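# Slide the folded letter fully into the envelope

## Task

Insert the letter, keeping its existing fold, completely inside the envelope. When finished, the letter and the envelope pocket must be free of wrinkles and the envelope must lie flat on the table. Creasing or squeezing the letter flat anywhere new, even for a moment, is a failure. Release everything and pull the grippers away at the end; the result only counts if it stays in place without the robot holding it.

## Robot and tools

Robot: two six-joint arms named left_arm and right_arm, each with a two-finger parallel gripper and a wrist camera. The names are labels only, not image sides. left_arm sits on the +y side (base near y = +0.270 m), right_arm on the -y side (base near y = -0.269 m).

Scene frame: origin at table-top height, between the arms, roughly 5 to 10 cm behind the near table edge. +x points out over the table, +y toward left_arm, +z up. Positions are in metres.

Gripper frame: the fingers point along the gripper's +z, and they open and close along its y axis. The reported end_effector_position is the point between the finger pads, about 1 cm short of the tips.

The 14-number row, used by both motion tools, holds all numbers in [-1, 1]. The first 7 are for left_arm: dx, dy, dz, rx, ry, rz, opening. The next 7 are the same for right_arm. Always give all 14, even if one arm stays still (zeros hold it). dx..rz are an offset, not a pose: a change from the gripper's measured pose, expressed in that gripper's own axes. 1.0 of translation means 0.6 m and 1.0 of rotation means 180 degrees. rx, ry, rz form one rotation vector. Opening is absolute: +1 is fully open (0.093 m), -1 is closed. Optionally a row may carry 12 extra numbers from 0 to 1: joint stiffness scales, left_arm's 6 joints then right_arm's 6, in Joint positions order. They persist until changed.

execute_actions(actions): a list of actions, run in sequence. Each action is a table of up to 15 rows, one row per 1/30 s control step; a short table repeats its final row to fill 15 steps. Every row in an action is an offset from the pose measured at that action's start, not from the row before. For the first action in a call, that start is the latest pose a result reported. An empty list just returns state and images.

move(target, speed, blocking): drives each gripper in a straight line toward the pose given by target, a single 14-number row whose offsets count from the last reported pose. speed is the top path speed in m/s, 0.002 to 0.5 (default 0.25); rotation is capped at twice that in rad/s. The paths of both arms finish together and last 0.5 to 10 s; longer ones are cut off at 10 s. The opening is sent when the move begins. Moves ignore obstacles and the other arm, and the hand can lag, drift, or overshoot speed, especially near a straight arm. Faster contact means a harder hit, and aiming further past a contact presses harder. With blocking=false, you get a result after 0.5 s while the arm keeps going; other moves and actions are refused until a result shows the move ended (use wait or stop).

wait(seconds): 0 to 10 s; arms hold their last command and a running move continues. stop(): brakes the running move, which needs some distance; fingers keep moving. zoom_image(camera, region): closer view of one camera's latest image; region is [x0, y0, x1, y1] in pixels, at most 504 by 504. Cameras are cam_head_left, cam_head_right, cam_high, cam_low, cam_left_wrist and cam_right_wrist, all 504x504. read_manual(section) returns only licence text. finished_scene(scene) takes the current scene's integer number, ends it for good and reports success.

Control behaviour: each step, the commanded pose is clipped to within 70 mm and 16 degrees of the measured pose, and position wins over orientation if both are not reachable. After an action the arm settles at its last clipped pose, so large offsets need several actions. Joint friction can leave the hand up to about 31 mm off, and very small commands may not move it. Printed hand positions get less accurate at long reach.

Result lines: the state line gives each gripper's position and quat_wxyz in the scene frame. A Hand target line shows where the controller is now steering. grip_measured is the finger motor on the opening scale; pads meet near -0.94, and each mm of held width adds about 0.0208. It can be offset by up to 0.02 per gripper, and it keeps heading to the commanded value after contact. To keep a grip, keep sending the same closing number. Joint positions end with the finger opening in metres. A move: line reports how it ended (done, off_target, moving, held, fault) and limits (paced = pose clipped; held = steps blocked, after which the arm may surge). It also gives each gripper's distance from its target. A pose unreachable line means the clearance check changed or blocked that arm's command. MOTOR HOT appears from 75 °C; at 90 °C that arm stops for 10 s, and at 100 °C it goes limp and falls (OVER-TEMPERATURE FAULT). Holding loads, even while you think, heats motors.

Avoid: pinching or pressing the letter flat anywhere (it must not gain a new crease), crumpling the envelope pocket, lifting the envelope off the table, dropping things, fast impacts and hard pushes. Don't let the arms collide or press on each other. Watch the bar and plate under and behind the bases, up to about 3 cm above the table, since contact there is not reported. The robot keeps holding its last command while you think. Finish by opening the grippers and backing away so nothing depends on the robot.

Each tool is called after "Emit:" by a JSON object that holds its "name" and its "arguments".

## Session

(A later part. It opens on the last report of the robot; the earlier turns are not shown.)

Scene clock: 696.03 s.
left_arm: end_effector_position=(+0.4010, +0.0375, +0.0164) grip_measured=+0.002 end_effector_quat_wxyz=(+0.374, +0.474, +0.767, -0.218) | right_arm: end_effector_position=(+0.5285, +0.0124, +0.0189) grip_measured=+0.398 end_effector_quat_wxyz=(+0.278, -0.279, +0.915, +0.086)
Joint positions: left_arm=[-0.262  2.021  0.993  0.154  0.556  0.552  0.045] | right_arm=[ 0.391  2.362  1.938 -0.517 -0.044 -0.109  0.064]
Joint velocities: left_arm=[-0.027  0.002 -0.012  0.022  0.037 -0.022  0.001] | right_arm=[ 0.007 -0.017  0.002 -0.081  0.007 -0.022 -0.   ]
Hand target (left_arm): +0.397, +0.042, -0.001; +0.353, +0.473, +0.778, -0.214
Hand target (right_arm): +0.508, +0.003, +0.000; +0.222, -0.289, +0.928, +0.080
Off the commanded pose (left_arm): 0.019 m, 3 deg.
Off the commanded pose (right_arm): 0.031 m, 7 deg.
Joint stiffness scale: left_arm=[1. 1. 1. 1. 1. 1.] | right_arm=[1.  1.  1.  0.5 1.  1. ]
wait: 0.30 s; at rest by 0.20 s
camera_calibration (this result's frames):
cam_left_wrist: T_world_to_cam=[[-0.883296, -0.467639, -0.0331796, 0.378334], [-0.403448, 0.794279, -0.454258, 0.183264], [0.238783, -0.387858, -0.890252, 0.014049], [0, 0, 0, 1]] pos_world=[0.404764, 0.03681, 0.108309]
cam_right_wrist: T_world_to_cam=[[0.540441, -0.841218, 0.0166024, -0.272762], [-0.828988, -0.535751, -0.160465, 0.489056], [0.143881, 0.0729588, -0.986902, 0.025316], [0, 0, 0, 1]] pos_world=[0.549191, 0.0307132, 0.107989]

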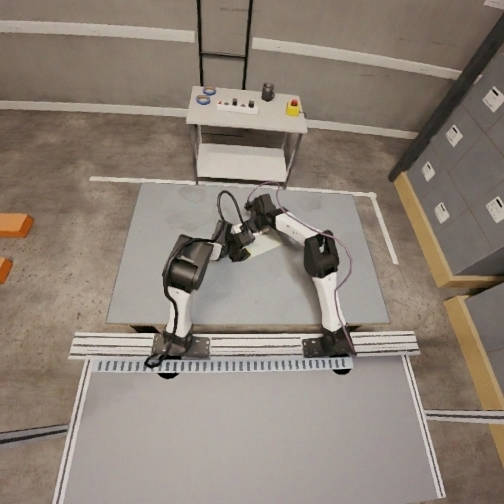

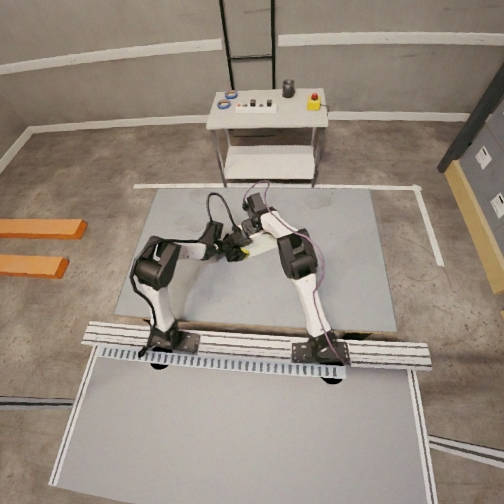

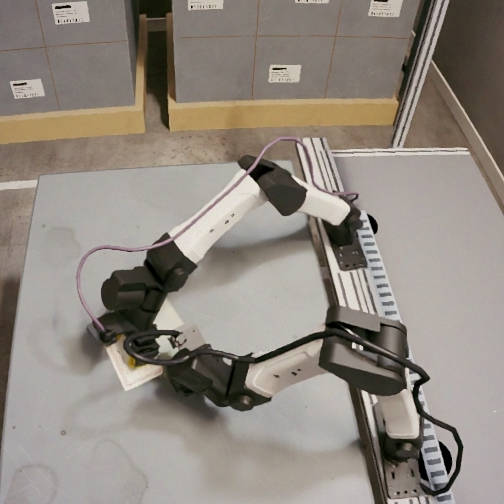

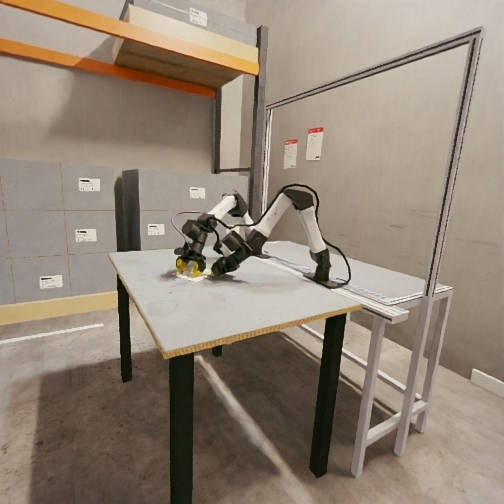

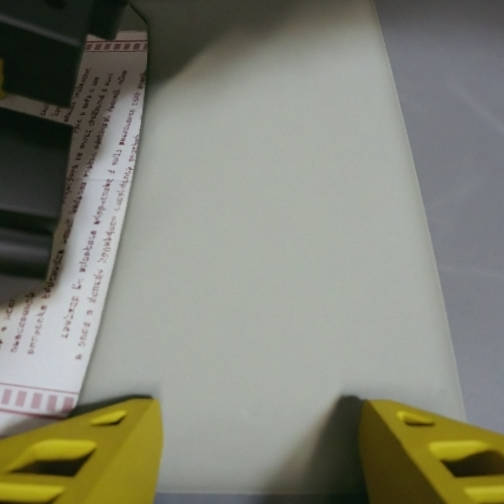

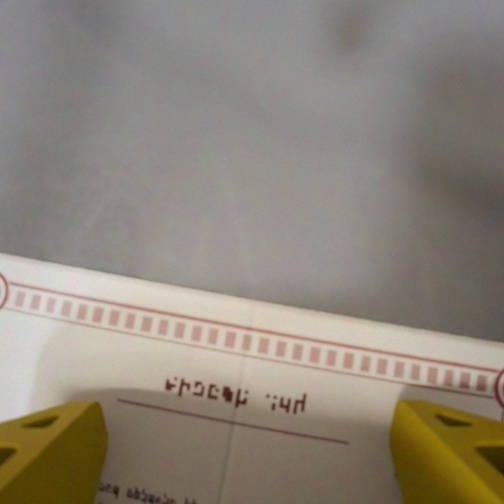

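Emit:
{"name": "execute_actions", "arguments": {"actions": [[[0.030,-0.0035,0.012,0.0026,0.014,-0.0058,0.0, 0.0517,0.0046,0.0059,-0.0081,0.0386,-0.0034,0.4],[0.030,-0.0035,0.012,0.0026,0.014,-0.0058,0.0, 0.0517,0.0037,0.0058,-0.0081,0.0386,-0.0034,0.4],[0.030,-0.0035,0.012,0.0026,0.014,-0.0058,0.0, 0.0518,0.0029,0.0058,-0.0081,0.0386,-0.0034,0.4],[0.030,-0.0035,0.012,0.0026,0.014,-0.0058,0.0, 0.0519,0.0021,0.0057,-0.0081,0.0386,-0.0034,0.4],[0.030,-0.0035,0.012,0.0026,0.014,-0.0058,0.0, 0.0520,0.0013,0.0057,-0.0081,0.0386,-0.0034,0.4],[0.030,-0.0035,0.012,0.0026,0.014,-0.0058,0.0, 0.0520,0.0004,0.0056,-0.0081,0.0386,-0.0034,0.4],[0.030,-0.0035,0.012,0.0026,0.014,-0.0058,0.0, 0.0521,-0.0004,0.0056,-0.0081,0.0386,-0.0034,0.4],[0.030,-0.0035,0.012,0.0026,0.014,-0.0058,0.0, 0.0522,-0.0012,0.0055,-0.0081,0.0386,-0.0034,0.4],[0.030,-0.0035,0.012,0.0026,0.014,-0.0058,0.0, 0.0522,-0.0021,0.0055,-0.0081,0.0386,-0.0034,0.4],[0.030,-0.0035,0.012,0.0026,0.014,-0.0058,0.0, 0.0523,-0.0029,0.0054,-0.0081,0.0386,-0.0034,0.4],[0.030,-0.0035,0.012,0.0026,0.014,-0.0058,0.0, 0.0524,-0.0037,0.0054,-0.0081,0.0386,-0.0034,0.4],[0.030,-0.0035,0.012,0.0026,0.014,-0.0058,0.0, 0.0525,-0.0045,0.0053,-0.0081,0.0386,-0.0034,0.4],[0.030,-0.0035,0.012,0.0026,0.014,-0.0058,0.0, 0.0525,-0.0054,0.0053,-0.0081,0.0386,-0.0034,0.4],[0.030,-0.0035,0.012,0.0026,0.014,-0.0058,0.0, 0.0526,-0.0062,0.0052,-0.0081,0.0386,-0.0034,0.4]]]}}

Emit:
{"name": "wait", "arguments": {"seconds": 0.3}}

Scene clock: 737.27 s.
left_arm: end_effector_position=(+0.4010, +0.0375, +0.0164) grip_measured=+0.002 end_effector_quat_wxyz=(+0.374, +0.474, +0.767, -0.218) | right_arm: end_effector_position=(+0.5283, +0.0116, +0.0187) grip_measured=+0.398 end_effector_quat_wxyz=(+0.276, -0.286, +0.913, +0.091)
Joint positions: left_arm=[-0.262  2.021  0.993  0.154  0.556  0.552  0.045] | right_arm=[ 0.385  2.362  1.938 -0.519 -0.062 -0.126  0.064]
Joint velocities: left_arm=[ 0.012  0.007 -0.007 -0.007 -0.022 -0.022  0.001] | right_arm=[-0.022  0.007 -0.012  0.037 -0.051 -0.081  0.002]
Hand target (left_arm): +0.397, +0.042, -0.001; +0.353, +0.473, +0.778, -0.214
Hand target (right_arm): +0.511, -0.004, -0.000; +0.221, -0.291, +0.927, +0.081
Off the commanded pose (left_arm): 0.019 m, 3 deg.
Off the commanded pose (right_arm): 0.031 m, 7 deg.
Joint stiffness scale: left_arm=[1. 1. 1. 1. 1. 1.] | right_arm=[1.  1.  1.  0.5 1.  1. ]
camera_calibration (this result's frames):
cam_left_wrist: T_world_to_cam=[[-0.883296, -0.467639, -0.0331796, 0.378334], [-0.403448, 0.794279, -0.454258, 0.183264], [0.238783, -0.387858, -0.890252, 0.014049], [0, 0, 0, 1]] pos_world=[0.404764, 0.03681, 0.108309]
cam_right_wrist: T_world_to_cam=[[0.555379, -0.831523, 0.0110989, -0.28124], [-0.819856, -0.549724, -0.160123, 0.483806], [0.139247, 0.0798294, -0.987035, 0.0275768], [0, 0, 0, 1]] pos_world=[0.549006, 0.0299008, 0.107809]

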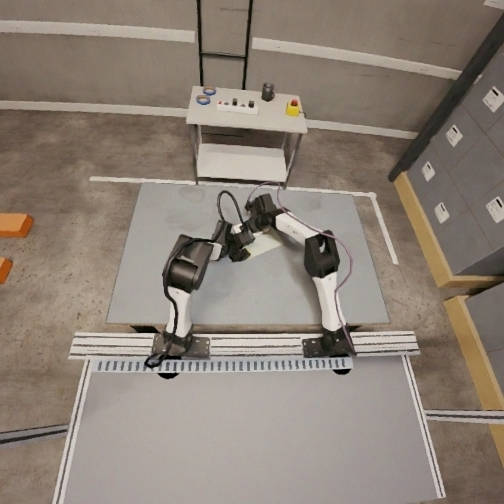

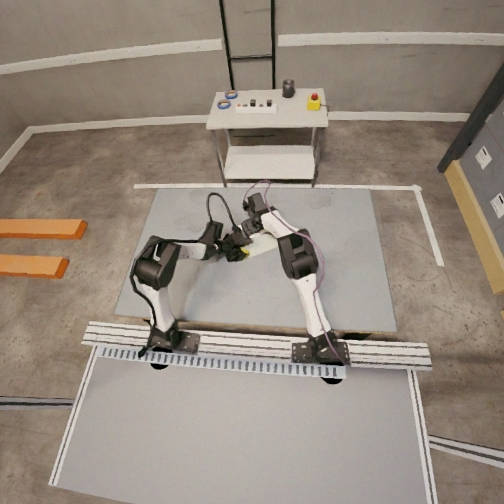

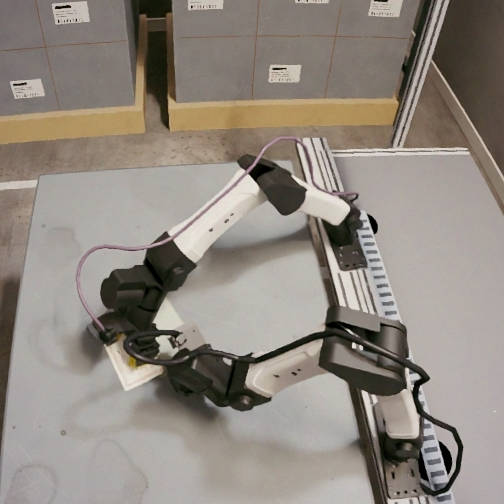

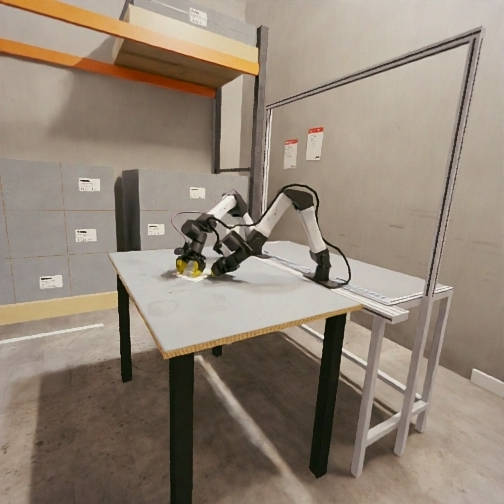

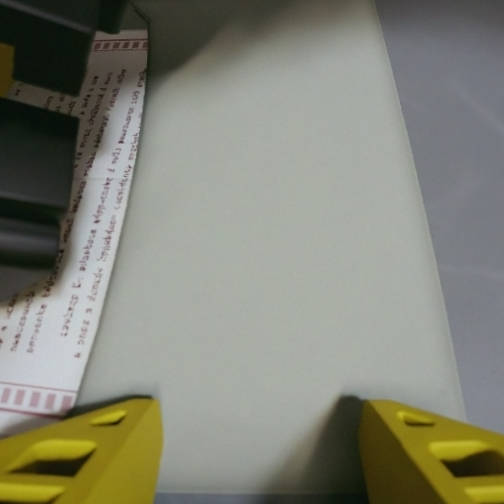

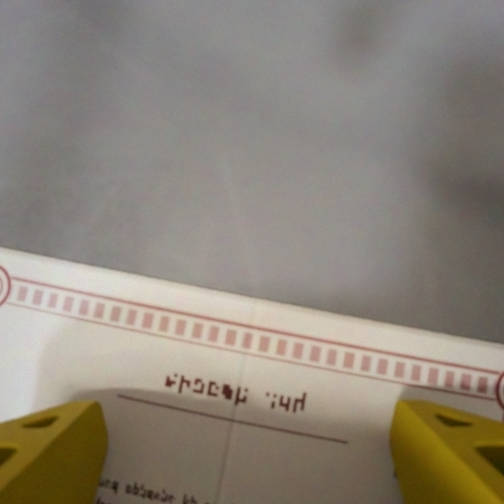

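Scene clock: 737.57 s.
left_arm: end_effector_position=(+0.4010, +0.0375, +0.0164) grip_measured=+0.002 end_effector_quat_wxyz=(+0.374, +0.474, +0.767, -0.218) | right_arm: end_effector_position=(+0.5282, +0.0117, +0.0187) grip_measured=+0.398 end_effector_quat_wxyz=(+0.276, -0.288, +0.913, +0.091)
Joint positions: left_arm=[-0.262  2.021  0.993  0.154  0.556  0.552  0.045] | right_arm=[ 0.385  2.362  1.938 -0.52  -0.064 -0.13   0.064]
Joint velocities: left_arm=[-0.007 -0.002 -0.012 -0.007  0.037 -0.022 -0.001] | right_arm=[ 0.002  0.007 -0.007  0.022 -0.022  0.037  0.001]
Hand target (left_arm): +0.397, +0.042, -0.001; +0.353, +0.473, +0.778, -0.214
Hand target (right_arm): +0.510, -0.003, -0.000; +0.221, -0.291, +0.927, +0.080
Off the commanded pose (left_arm): 0.019 m, 3 deg.
Off the commanded pose (right_arm): 0.031 m, 7 deg.
Joint stiffness scale: left_arm=[1. 1. 1. 1. 1. 1.] | right_arm=[1.  1.  1.  0.5 1.  1. ]
wait: 0.30 s; at rest by 0.17 s
camera_calibration (this result's frames):
cam_left_wrist: T_world_to_cam=[[-0.883296, -0.467639, -0.0331796, 0.378334], [-0.403448, 0.794279, -0.454258, 0.183264], [0.238783, -0.387858, -0.890252, 0.014049], [0, 0, 0, 1]] pos_world=[0.404764, 0.03681, 0.108309]
cam_right_wrist: T_world_to_cam=[[0.558749, -0.82926, 0.0112953, -0.282883], [-0.817608, -0.553079, -0.160062, 0.482587], [0.138981, 0.0801996, -0.987042, 0.0276997], [0, 0, 0, 1]] pos_world=[0.548778, 0.0301033, 0.10778]

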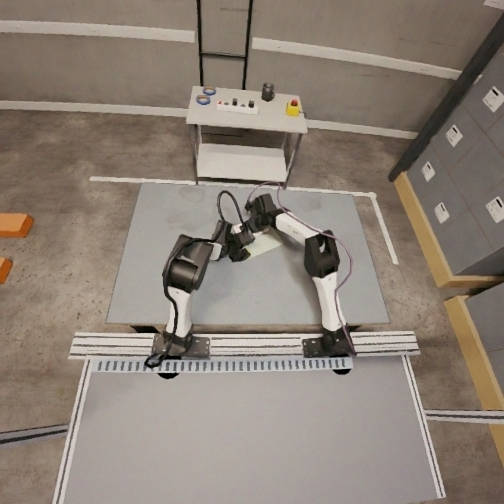

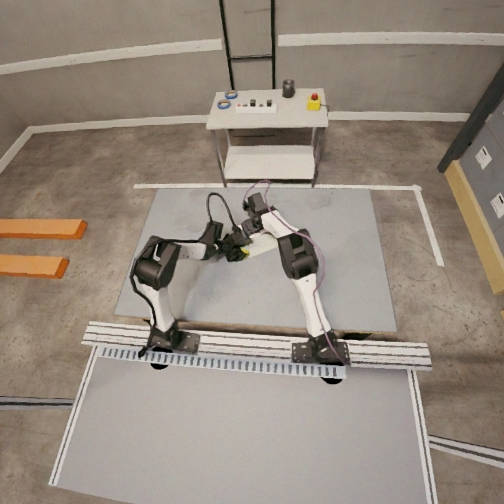

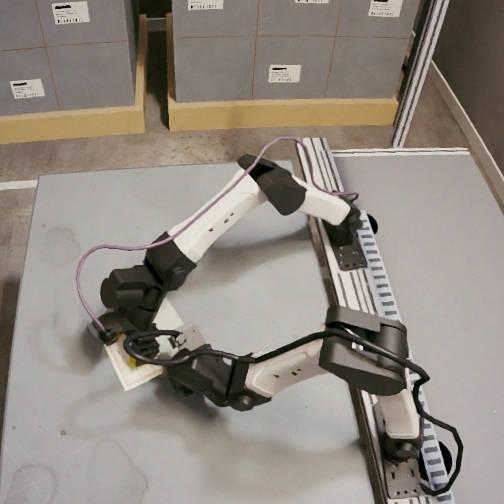

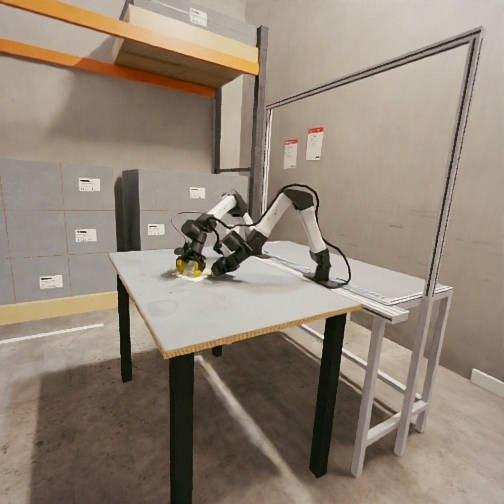

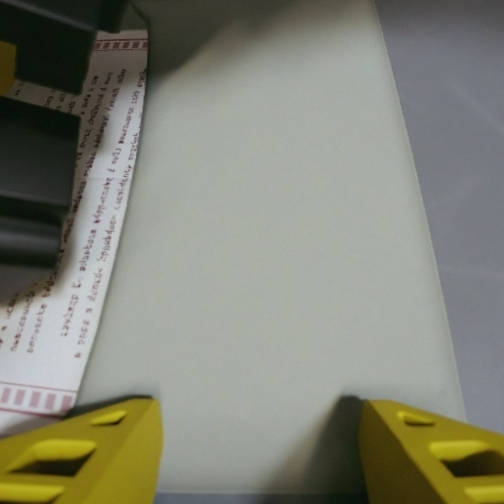

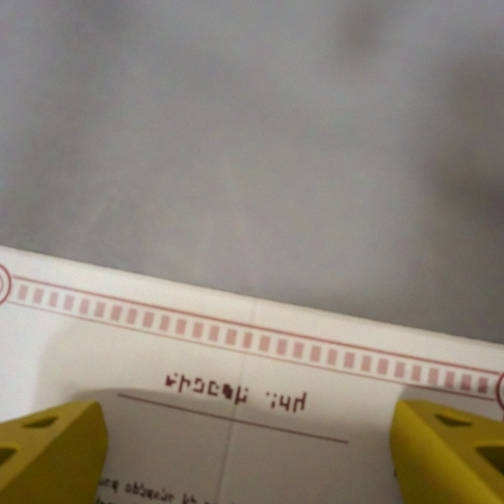

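Emit:
{"name": "execute_actions", "arguments": {"actions": [[[0.030,-0.0035,0.012,0.0026,0.014,-0.0058,0.0, 0.010,0.001,0.002,-0.001,0.008,0,0.4, 1,1,1,1,1,1,1,1,1,1,1,1],[0.030,-0.0035,0.012,0.0026,0.014,-0.0058,0.0, 0.004,0.0005,0.001,0,0.003,0,0.4],[0.030,-0.0035,0.012,0.0026,0.014,-0.0058,0.0, -0.002,-0.0003,0,0.0002,-0.0016,-0.0001,0.4],[0.030,-0.0035,0.012,0.0026,0.014,-0.0058,0.0, -0.006,-0.0008,0,0.0006,-0.0047,-0.0003,0.4],[0.030,-0.0035,0.012,0.0026,0.014,-0.0058,0.0, -0.010,-0.0013,-0.0001,0.0010,-0.0079,-0.0005,0.4],[0.030,-0.0035,0.012,0.0026,0.014,-0.0058,0.0, -0.014,-0.0018,-0.0003,0.0014,-0.0110,-0.0007,0.4],[0.030,-0.0035,0.012,0.0026,0.014,-0.0058,0.0, -0.018,-0.0023,-0.0004,0.0019,-0.0142,-0.0009,0.4],[0.030,-0.0035,0.012,0.0026,0.014,-0.0058,0.0, -0.022,-0.0028,-0.0006,0.0023,-0.0173,-0.0011,0.4],[0.030,-0.0035,0.012,0.0026,0.014,-0.0058,0.0, -0.026,-0.0034,-0.0009,0.0027,-0.0205,-0.0013,0.4],[0.030,-0.0035,0.012,0.0026,0.014,-0.0058,0.0, -0.030,-0.0039,-0.0012,0.0031,-0.0236,-0.0015,0.4],[0.030,-0.0035,0.012,0.0026,0.014,-0.0058,0.0, -0.034,-0.0044,-0.0015,0.0035,-0.0268,-0.0017,0.4]]]}}

Emit:
{"name": "wait", "arguments": {"seconds": 0.3}}

Scene clock: 813.50 s.
left_arm: end_effector_position=(+0.4010, +0.0375, +0.0164) grip_measured=+0.002 end_effector_quat_wxyz=(+0.374, +0.474, +0.767, -0.218) | right_arm: end_effector_position=(+0.5405, +0.0174, +0.0283) grip_measured=+0.398 end_effector_quat_wxyz=(+0.308, -0.286, +0.902, +0.096)
Joint positions: left_arm=[-0.262  2.021  0.993  0.154  0.556  0.552  0.045] | right_arm=[ 0.384  2.362  1.938 -0.451 -0.064 -0.13   0.064]
Joint velocities: left_arm=[-0.012 -0.002  0.007 -0.037 -0.051 -0.022 -0.001] | right_arm=[-0.022 -0.002 -0.022  0.125  0.022  0.066 -0.   ]
Hand target (left_arm): +0.397, +0.042, -0.001; +0.353, +0.473, +0.778, -0.214
Hand target (right_arm): +0.543, +0.019, +0.031; +0.316, -0.285, +0.900, +0.097
Off the commanded pose (left_arm): 0.019 m, 3 deg.
Off the commanded pose (right_arm): 0.004 m, 1 deg.
Joint stiffness scale: left_arm=[1. 1. 1. 1. 1. 1.] | right_arm=[1. 1. 1. 1. 1. 1.]
MOTOR HOT: a motor of the right arm reached 75 °C. Now the hottest motor of the right arm, joint 2 (shoulder), reports 76 °C. The controller's stop level is 90 °C. To cool a motor, set the load down, stop pushing, or move to a pose that needs little force.
camera_calibration (this result's frames):
cam_left_wrist: T_world_to_cam=[[-0.883296, -0.467639, -0.0331796, 0.378334], [-0.403448, 0.794279, -0.454258, 0.183264], [0.238783, -0.387858, -0.890252, 0.014049], [0, 0, 0, 1]] pos_world=[0.404764, 0.03681, 0.108309]
cam_right_wrist: T_world_to_cam=[[0.556447, -0.830653, 0.0195522, -0.284032], [-0.806663, -0.545717, -0.226907, 0.493196], [0.199151, 0.11049, -0.97372, 0.00159461], [0, 0, 0, 1]] pos_world=[0.555574, 0.0330373, 0.119016]

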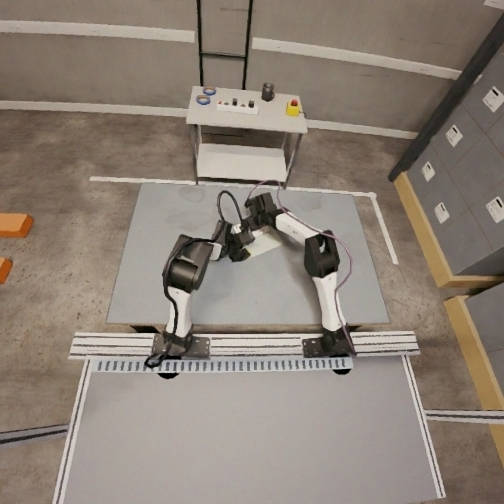

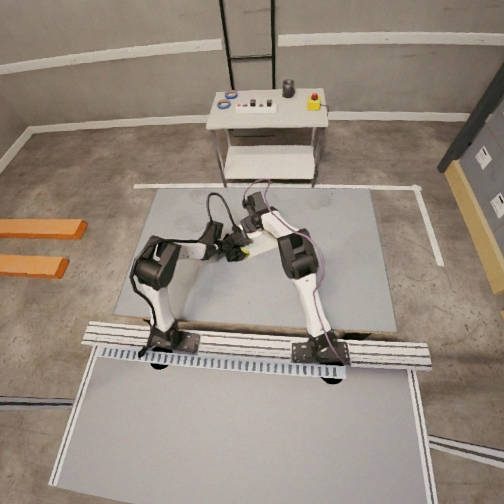

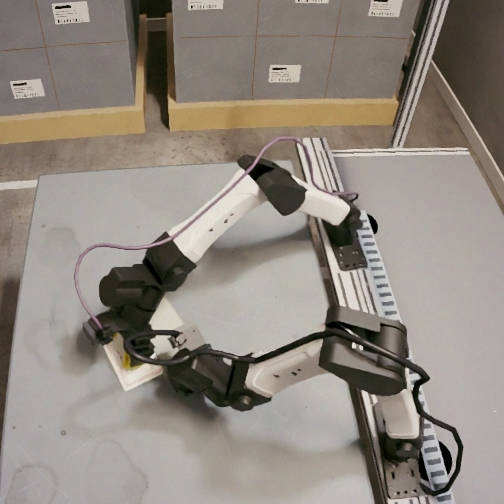

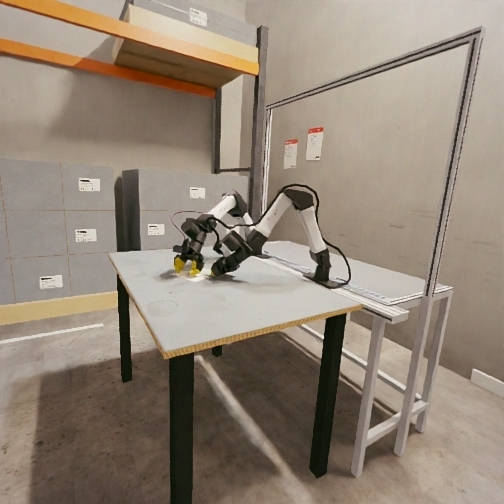

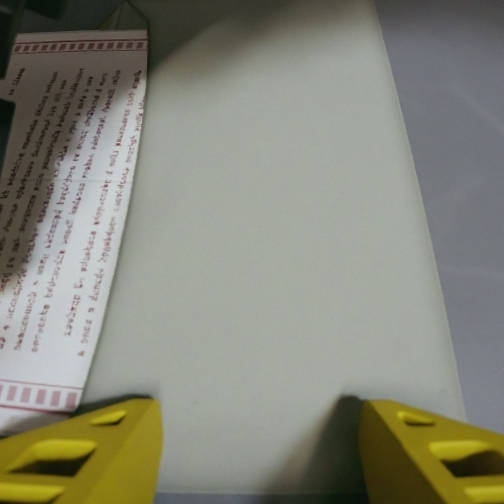

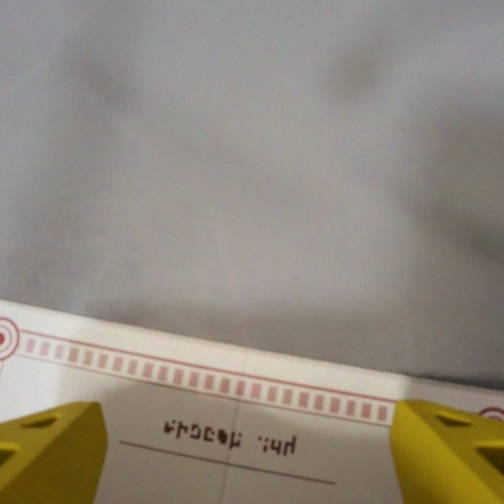

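Scene clock: 813.80 s.
left_arm: end_effector_position=(+0.4010, +0.0375, +0.0164) grip_measured=+0.002 end_effector_quat_wxyz=(+0.374, +0.474, +0.767, -0.218) | right_arm: end_effector_position=(+0.5424, +0.0184, +0.0299) grip_measured=+0.398 end_effector_quat_wxyz=(+0.313, -0.285, +0.901, +0.097)
Joint positions: left_arm=[-0.262  2.021  0.993  0.154  0.556  0.552  0.045] | right_arm=[ 0.384  2.362  1.938 -0.44  -0.064 -0.13   0.064]
Joint velocities: left_arm=[-0.002 -0.012 -0.007 -0.051  0.037 -0.022  0.   ] | right_arm=[-0.002 -0.007  0.027  0.11   0.051 -0.051  0.   ]
Hand target (left_arm): +0.397, +0.042, -0.001; +0.353, +0.473, +0.778, -0.214
Hand target (right_arm): +0.543, +0.019, +0.031; +0.316, -0.285, +0.900, +0.097
Off the commanded pose (left_arm): 0.019 m, 3 deg.
Off the commanded pose (right_arm): 0.001 m, 0 deg.
Joint stiffness scale: left_arm=[1. 1. 1. 1. 1. 1.] | right_arm=[1. 1. 1. 1. 1. 1.]
MOTOR HOT: still on. Now the hottest motor of the right arm, joint 2 (shoulder), reports 76 °C; the controller's stop level is 90 °C.
wait: 0.30 s; at rest by 0.23 s
camera_calibration (this result's frames):
cam_left_wrist: T_world_to_cam=[[-0.883296, -0.467639, -0.0331796, 0.378334], [-0.403448, 0.794279, -0.454258, 0.183264], [0.238783, -0.387858, -0.890252, 0.014049], [0, 0, 0, 1]] pos_world=[0.404764, 0.03681, 0.108309]
cam_right_wrist: T_world_to_cam=[[0.556008, -0.830914, 0.0208776, -0.284158], [-0.80453, -0.544323, -0.237579, 0.494747], [0.208772, 0.115299, -0.971144, -0.00267953], [0, 0, 0, 1]] pos_world=[0.556592, 0.0335002, 0.120872]

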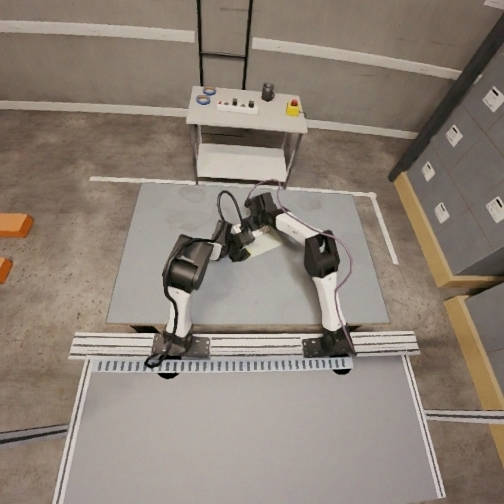

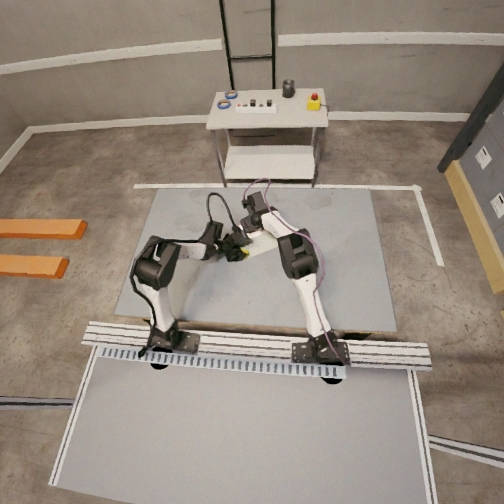

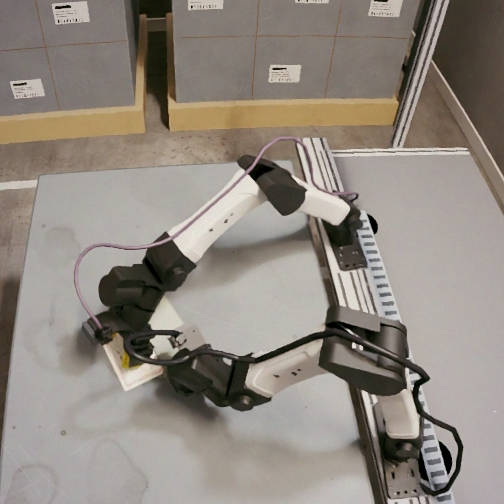

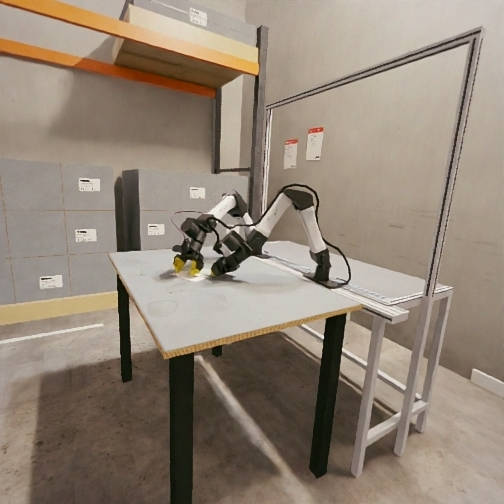

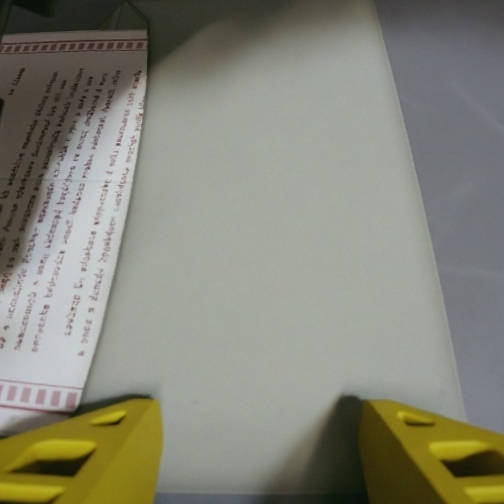

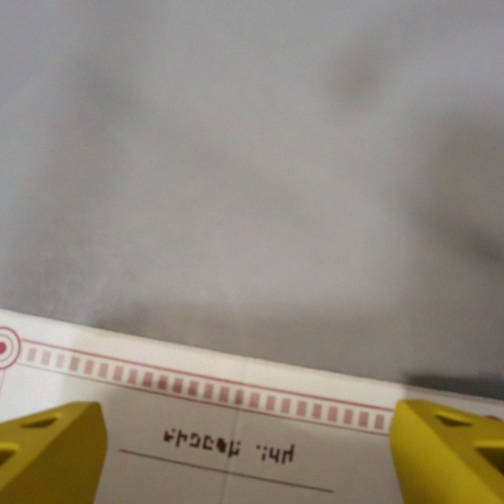

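Emit:
{"name": "move", "arguments": {"target": [0.030,-0.0035,0.012,0.0026,0.014,-0.0058,0.0, 0.0237,0.0204,-0.0145,0.0306,0,0.042,-0.1], "speed": 0.1}}

Scene clock: 820.80 s.
left_arm: end_effector_position=(+0.4009, +0.0375, +0.0164) grip_measured=+0.002 end_effector_quat_wxyz=(+0.374, +0.474, +0.767, -0.218) | right_arm: end_effector_position=(+0.5283, +0.0174, +0.0278) grip_measured=-0.098 end_effector_quat_wxyz=(+0.321, -0.211, +0.920, +0.076)
Joint positions: left_arm=[-0.262  2.021  0.993  0.154  0.557  0.552  0.045] | right_arm=[ 0.427  2.304  1.821 -0.373  0.056  0.032  0.041]
Joint velocities: left_arm=[-0.012 -0.002 -0.012  0.022  0.007 -0.081 -0.   ] | right_arm=[-0.007 -0.007 -0.002  0.007 -0.051  0.022 -0.   ]
Hand target (left_arm): +0.396, +0.042, -0.001; +0.353, +0.473, +0.778, -0.214
Hand target (right_arm): +0.522, +0.019, +0.028; +0.319, -0.210, +0.921, +0.074
Off the commanded pose (left_arm): 0.020 m, 3 deg.
Off the commanded pose (right_arm): 0.007 m, 0 deg.
Joint stiffness scale: left_arm=[1. 1. 1. 1. 1. 1.] | right_arm=[1. 1. 1. 1. 1. 1.]
MOTOR HOT: still on. Now the hottest motor of the right arm, joint 2 (shoulder), reports 77 °C; the controller's stop level is 90 °C.
move: off_target (left_arm)
camera_calibration (this result's frames):
cam_left_wrist: T_world_to_cam=[[-0.88342, -0.467421, -0.0329736, 0.378317], [-0.403286, 0.794262, -0.454432, 0.183233], [0.238601, -0.388156, -0.890171, 0.0141467], [0, 0, 0, 1]] pos_world=[0.404733, 0.0367895, 0.108334]
cam_right_wrist: T_world_to_cam=[[0.417365, -0.908647, 0.0129094, -0.202301], [-0.880706, -0.40795, -0.240695, 0.520387], [0.223973, 0.0890881, -0.970515, -0.00925685], [0, 0, 0, 1]] pos_world=[0.544815, 0.0292966, 0.118882]

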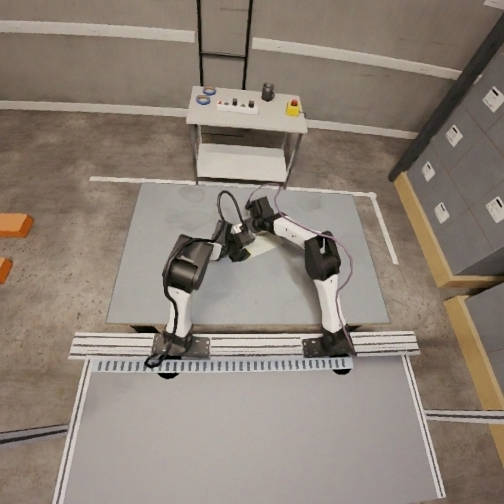

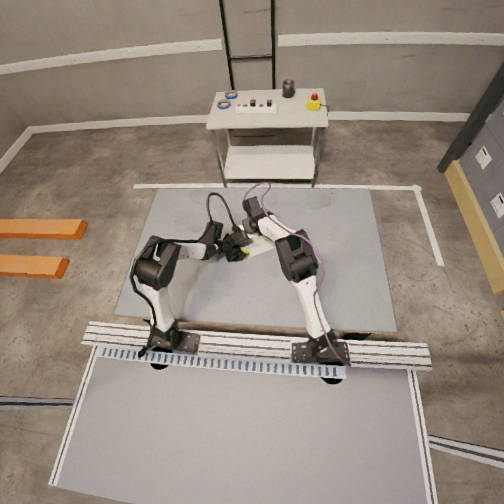

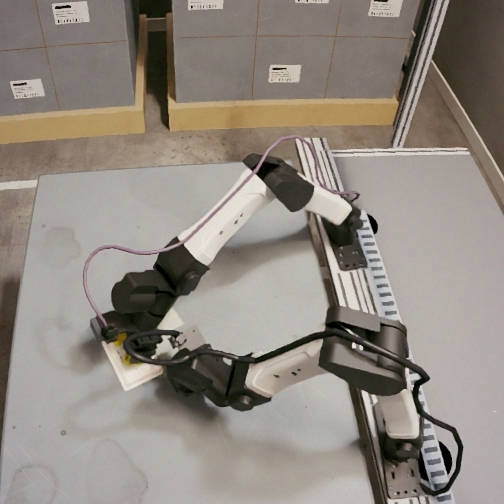

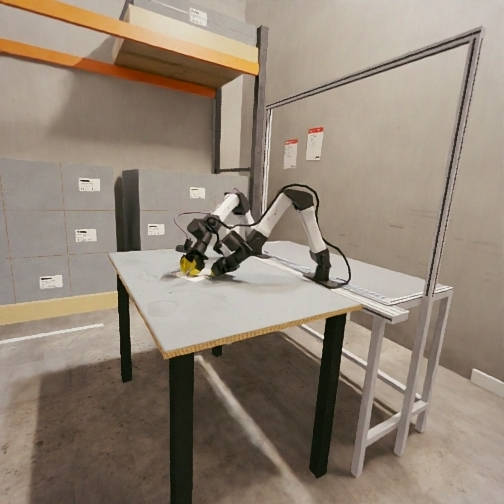

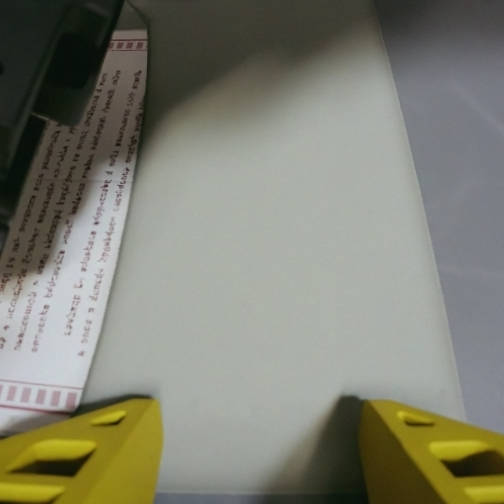

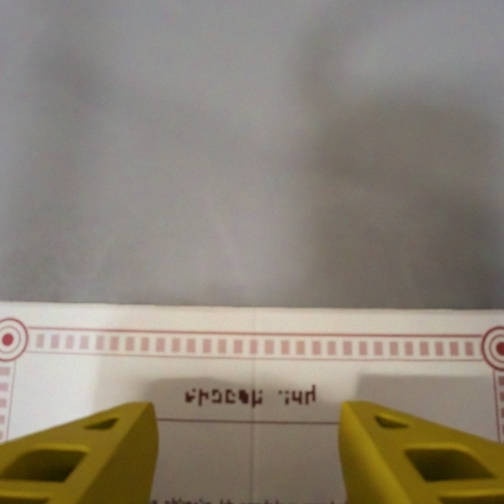

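Emit:
{"name": "zoom_image", "arguments": {"camera": "cam_high", "region": [100, 290, 220, 390]}}

Emit:
{"name": "zoom_image", "arguments": {"camera": "cam_head_left", "region": [210, 190, 290, 270]}}

Region (100, 290, 220, 390) of cam_high's 504x504 image, scaled by 4.200, with more detail than that image has.

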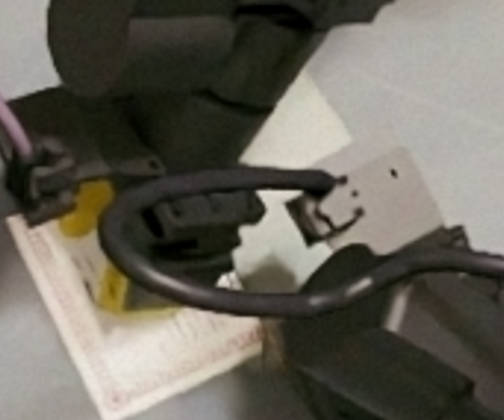

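Region (210, 190, 290, 270) of cam_head_left's 504x504 image, scaled by 6.300, with more detail than that image has.

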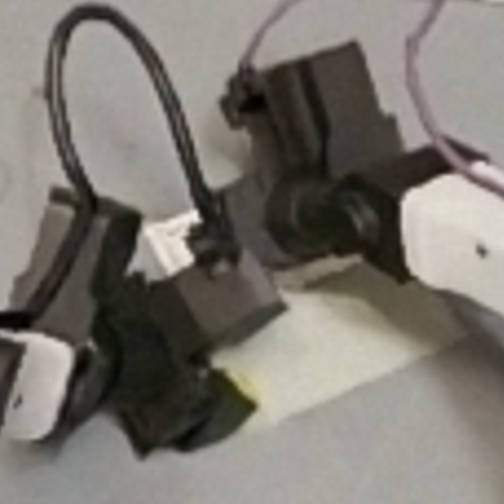

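Emit:
{"name": "move", "arguments": {"target": [0.030,-0.0035,0.012,0.0026,0.014,-0.0058,0.0, 0.0147,-0.0107,-0.016,-0.0079,0,-0.010,-0.1], "speed": 0.06}}

Scene clock: 853.43 s.
left_arm: end_effector_position=(+0.4009, +0.0375, +0.0164) grip_measured=+0.002 end_effector_quat_wxyz=(+0.374, +0.474, +0.767, -0.218) | right_arm: end_effector_position=(+0.5243, +0.0072, +0.0302) grip_measured=-0.098 end_effector_quat_wxyz=(+0.322, -0.223, +0.917, +0.078)
Joint positions: left_arm=[-0.262  2.021  0.993  0.154  0.557  0.552  0.045] | right_arm=[ 0.409  2.264  1.758 -0.345  0.032 -0.003  0.041]
Joint velocities: left_arm=[ 0.007  0.012 -0.007  0.022 -0.007 -0.037  0.   ] | right_arm=[ 0.012 -0.012 -0.012  0.051  0.022 -0.037  0.   ]
Hand target (left_arm): +0.397, +0.042, -0.001; +0.353, +0.473, +0.778, -0.214
Hand target (right_arm): +0.519, +0.006, +0.030; +0.319, -0.230, +0.916, +0.082
Off the commanded pose (left_arm): 0.020 m, 3 deg.
Off the commanded pose (right_arm): 0.005 m, 1 deg.
Joint stiffness scale: left_arm=[1. 1. 1. 1. 1. 1.] | right_arm=[1. 1. 1. 1. 1. 1.]
MOTOR HOT: still on. Now the hottest motor of the right arm, joint 2 (shoulder), reports 83 °C; the controller's stop level is 90 °C.
move: off_target (left_arm)
camera_calibration (this result's frames):
cam_left_wrist: T_world_to_cam=[[-0.88342, -0.467421, -0.0329736, 0.378317], [-0.403286, 0.794262, -0.454432, 0.183233], [0.238601, -0.388156, -0.890171, 0.0141467], [0, 0, 0, 1]] pos_world=[0.404733, 0.0367895, 0.108334]
cam_right_wrist: T_world_to_cam=[[0.438735, -0.898459, 0.0168356, -0.221327], [-0.869327, -0.429105, -0.245233, 0.507582], [0.227556, 0.0929567, -0.969318, -0.00707626], [0, 0, 0, 1]] pos_world=[0.539969, 0.0196108, 0.121343]

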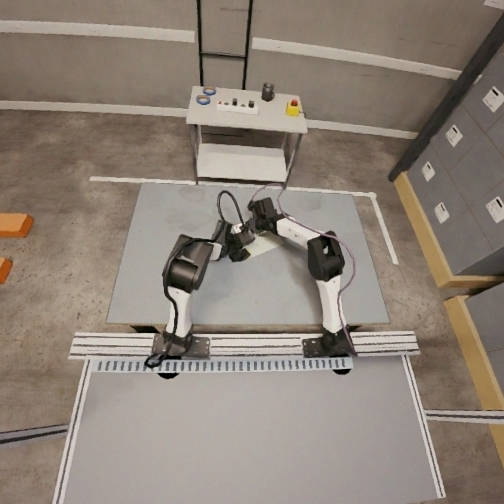

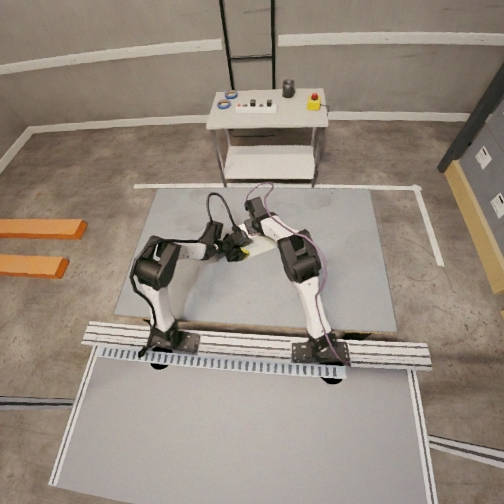

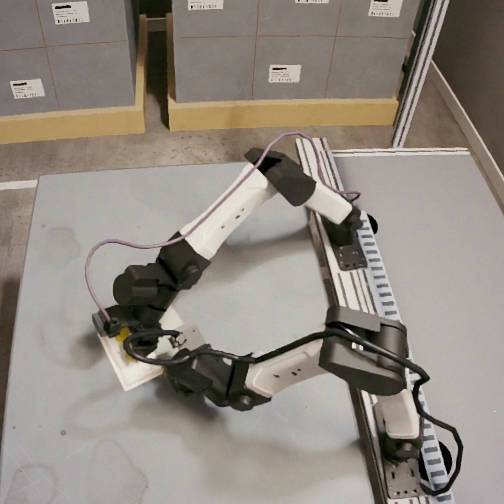

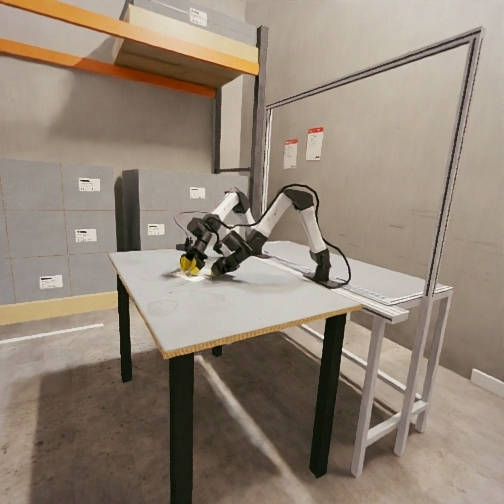

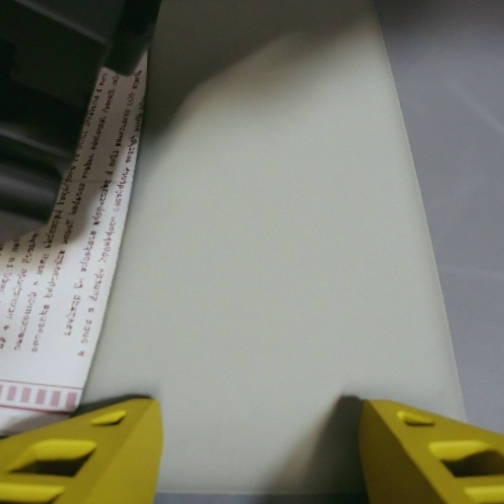

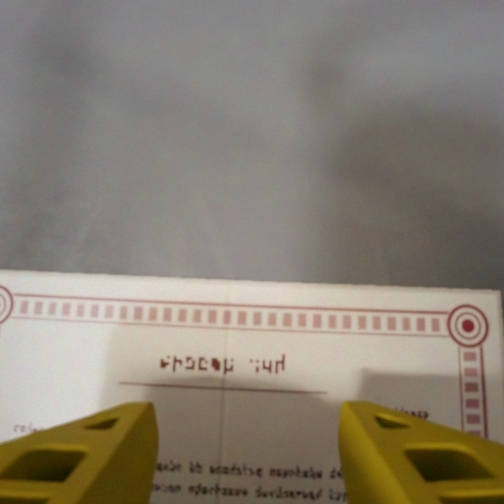

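Emit:
{"name": "move", "arguments": {"target": [0.030,-0.0035,0.012,0.0026,0.014,-0.0058,0.0,-0.05,-0.1,-0.45,0,0,0,-0.1], "speed": 0.25}}

Scene clock: 875.93 s.
left_arm: end_effector_position=(+0.4009, +0.0375, +0.0164) grip_measured=+0.002 end_effector_quat_wxyz=(+0.374, +0.474, +0.767, -0.218) | right_arm: end_effector_position=(+0.4253, -0.1094, +0.2572) grip_measured=-0.098 end_effector_quat_wxyz=(+0.325, -0.218, +0.917, +0.075)
Joint positions: left_arm=[-0.262  2.021  0.993  0.154  0.557  0.552  0.045] | right_arm=[ 0.265  1.681  1.83  -0.995 -0.052 -0.104  0.041]
Joint velocities: left_arm=[ 0.002 -0.007 -0.007  0.007 -0.022 -0.037 -0.001] | right_arm=[ 0.007 -0.002  0.002 -0.022 -0.081 -0.11  -0.001]
Hand target (left_arm): +0.396, +0.042, -0.001; +0.353, +0.473, +0.778, -0.214
Hand target (right_arm): +0.423, -0.110, +0.260; +0.323, -0.223, +0.916, +0.078
Off the commanded pose (left_arm): 0.020 m, 3 deg.
Off the commanded pose (right_arm): 0.005 m, 1 deg.
Joint stiffness scale: left_arm=[1. 1. 1. 1. 1. 1.] | right_arm=[1. 1. 1. 1. 1. 1.]
MOTOR HOT: still on. Now the hottest motor of the right arm, joint 2 (shoulder), reports 83 °C; the controller's stop level is 90 °C.
move: off_target (left_arm)
camera_calibration (this result's frames):
cam_left_wrist: T_world_to_cam=[[-0.88342, -0.467421, -0.0329736, 0.378317], [-0.403286, 0.794262, -0.454432, 0.183233], [0.238601, -0.388156, -0.890171, 0.0141467], [0, 0, 0, 1]] pos_world=[0.404733, 0.0367895, 0.108334]
cam_right_wrist: T_world_to_cam=[[0.427403, -0.903806, 0.0214547, -0.283336], [-0.873047, -0.418787, -0.249813, 0.430987], [0.234767, 0.0880398, -0.968056, 0.24236], [0, 0, 0, 1]] pos_world=[0.440472, -0.0969266, 0.348363]

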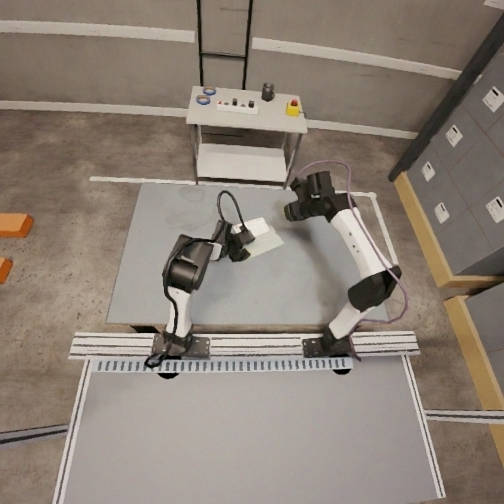

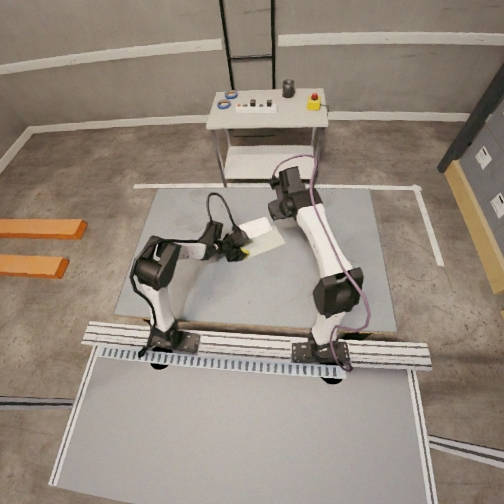

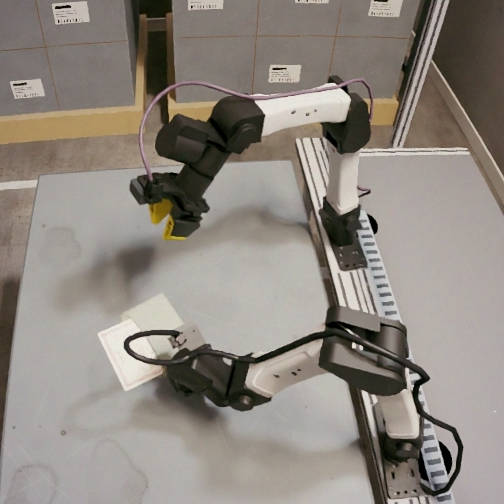

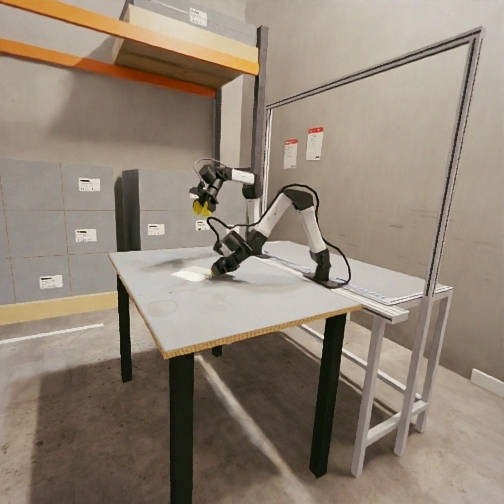

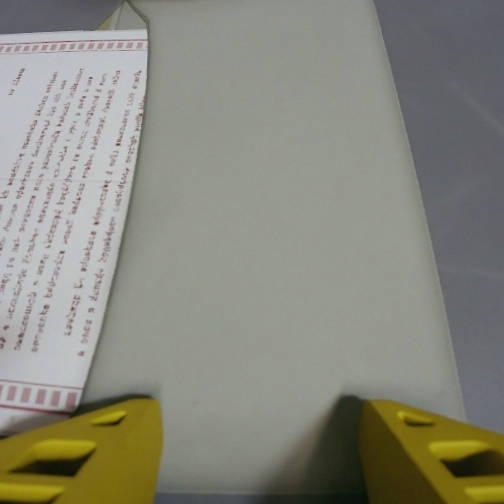

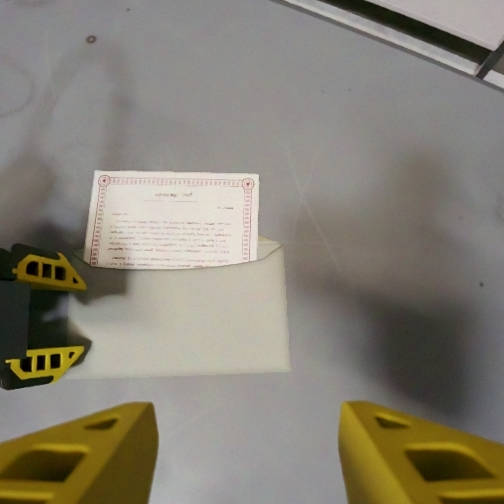

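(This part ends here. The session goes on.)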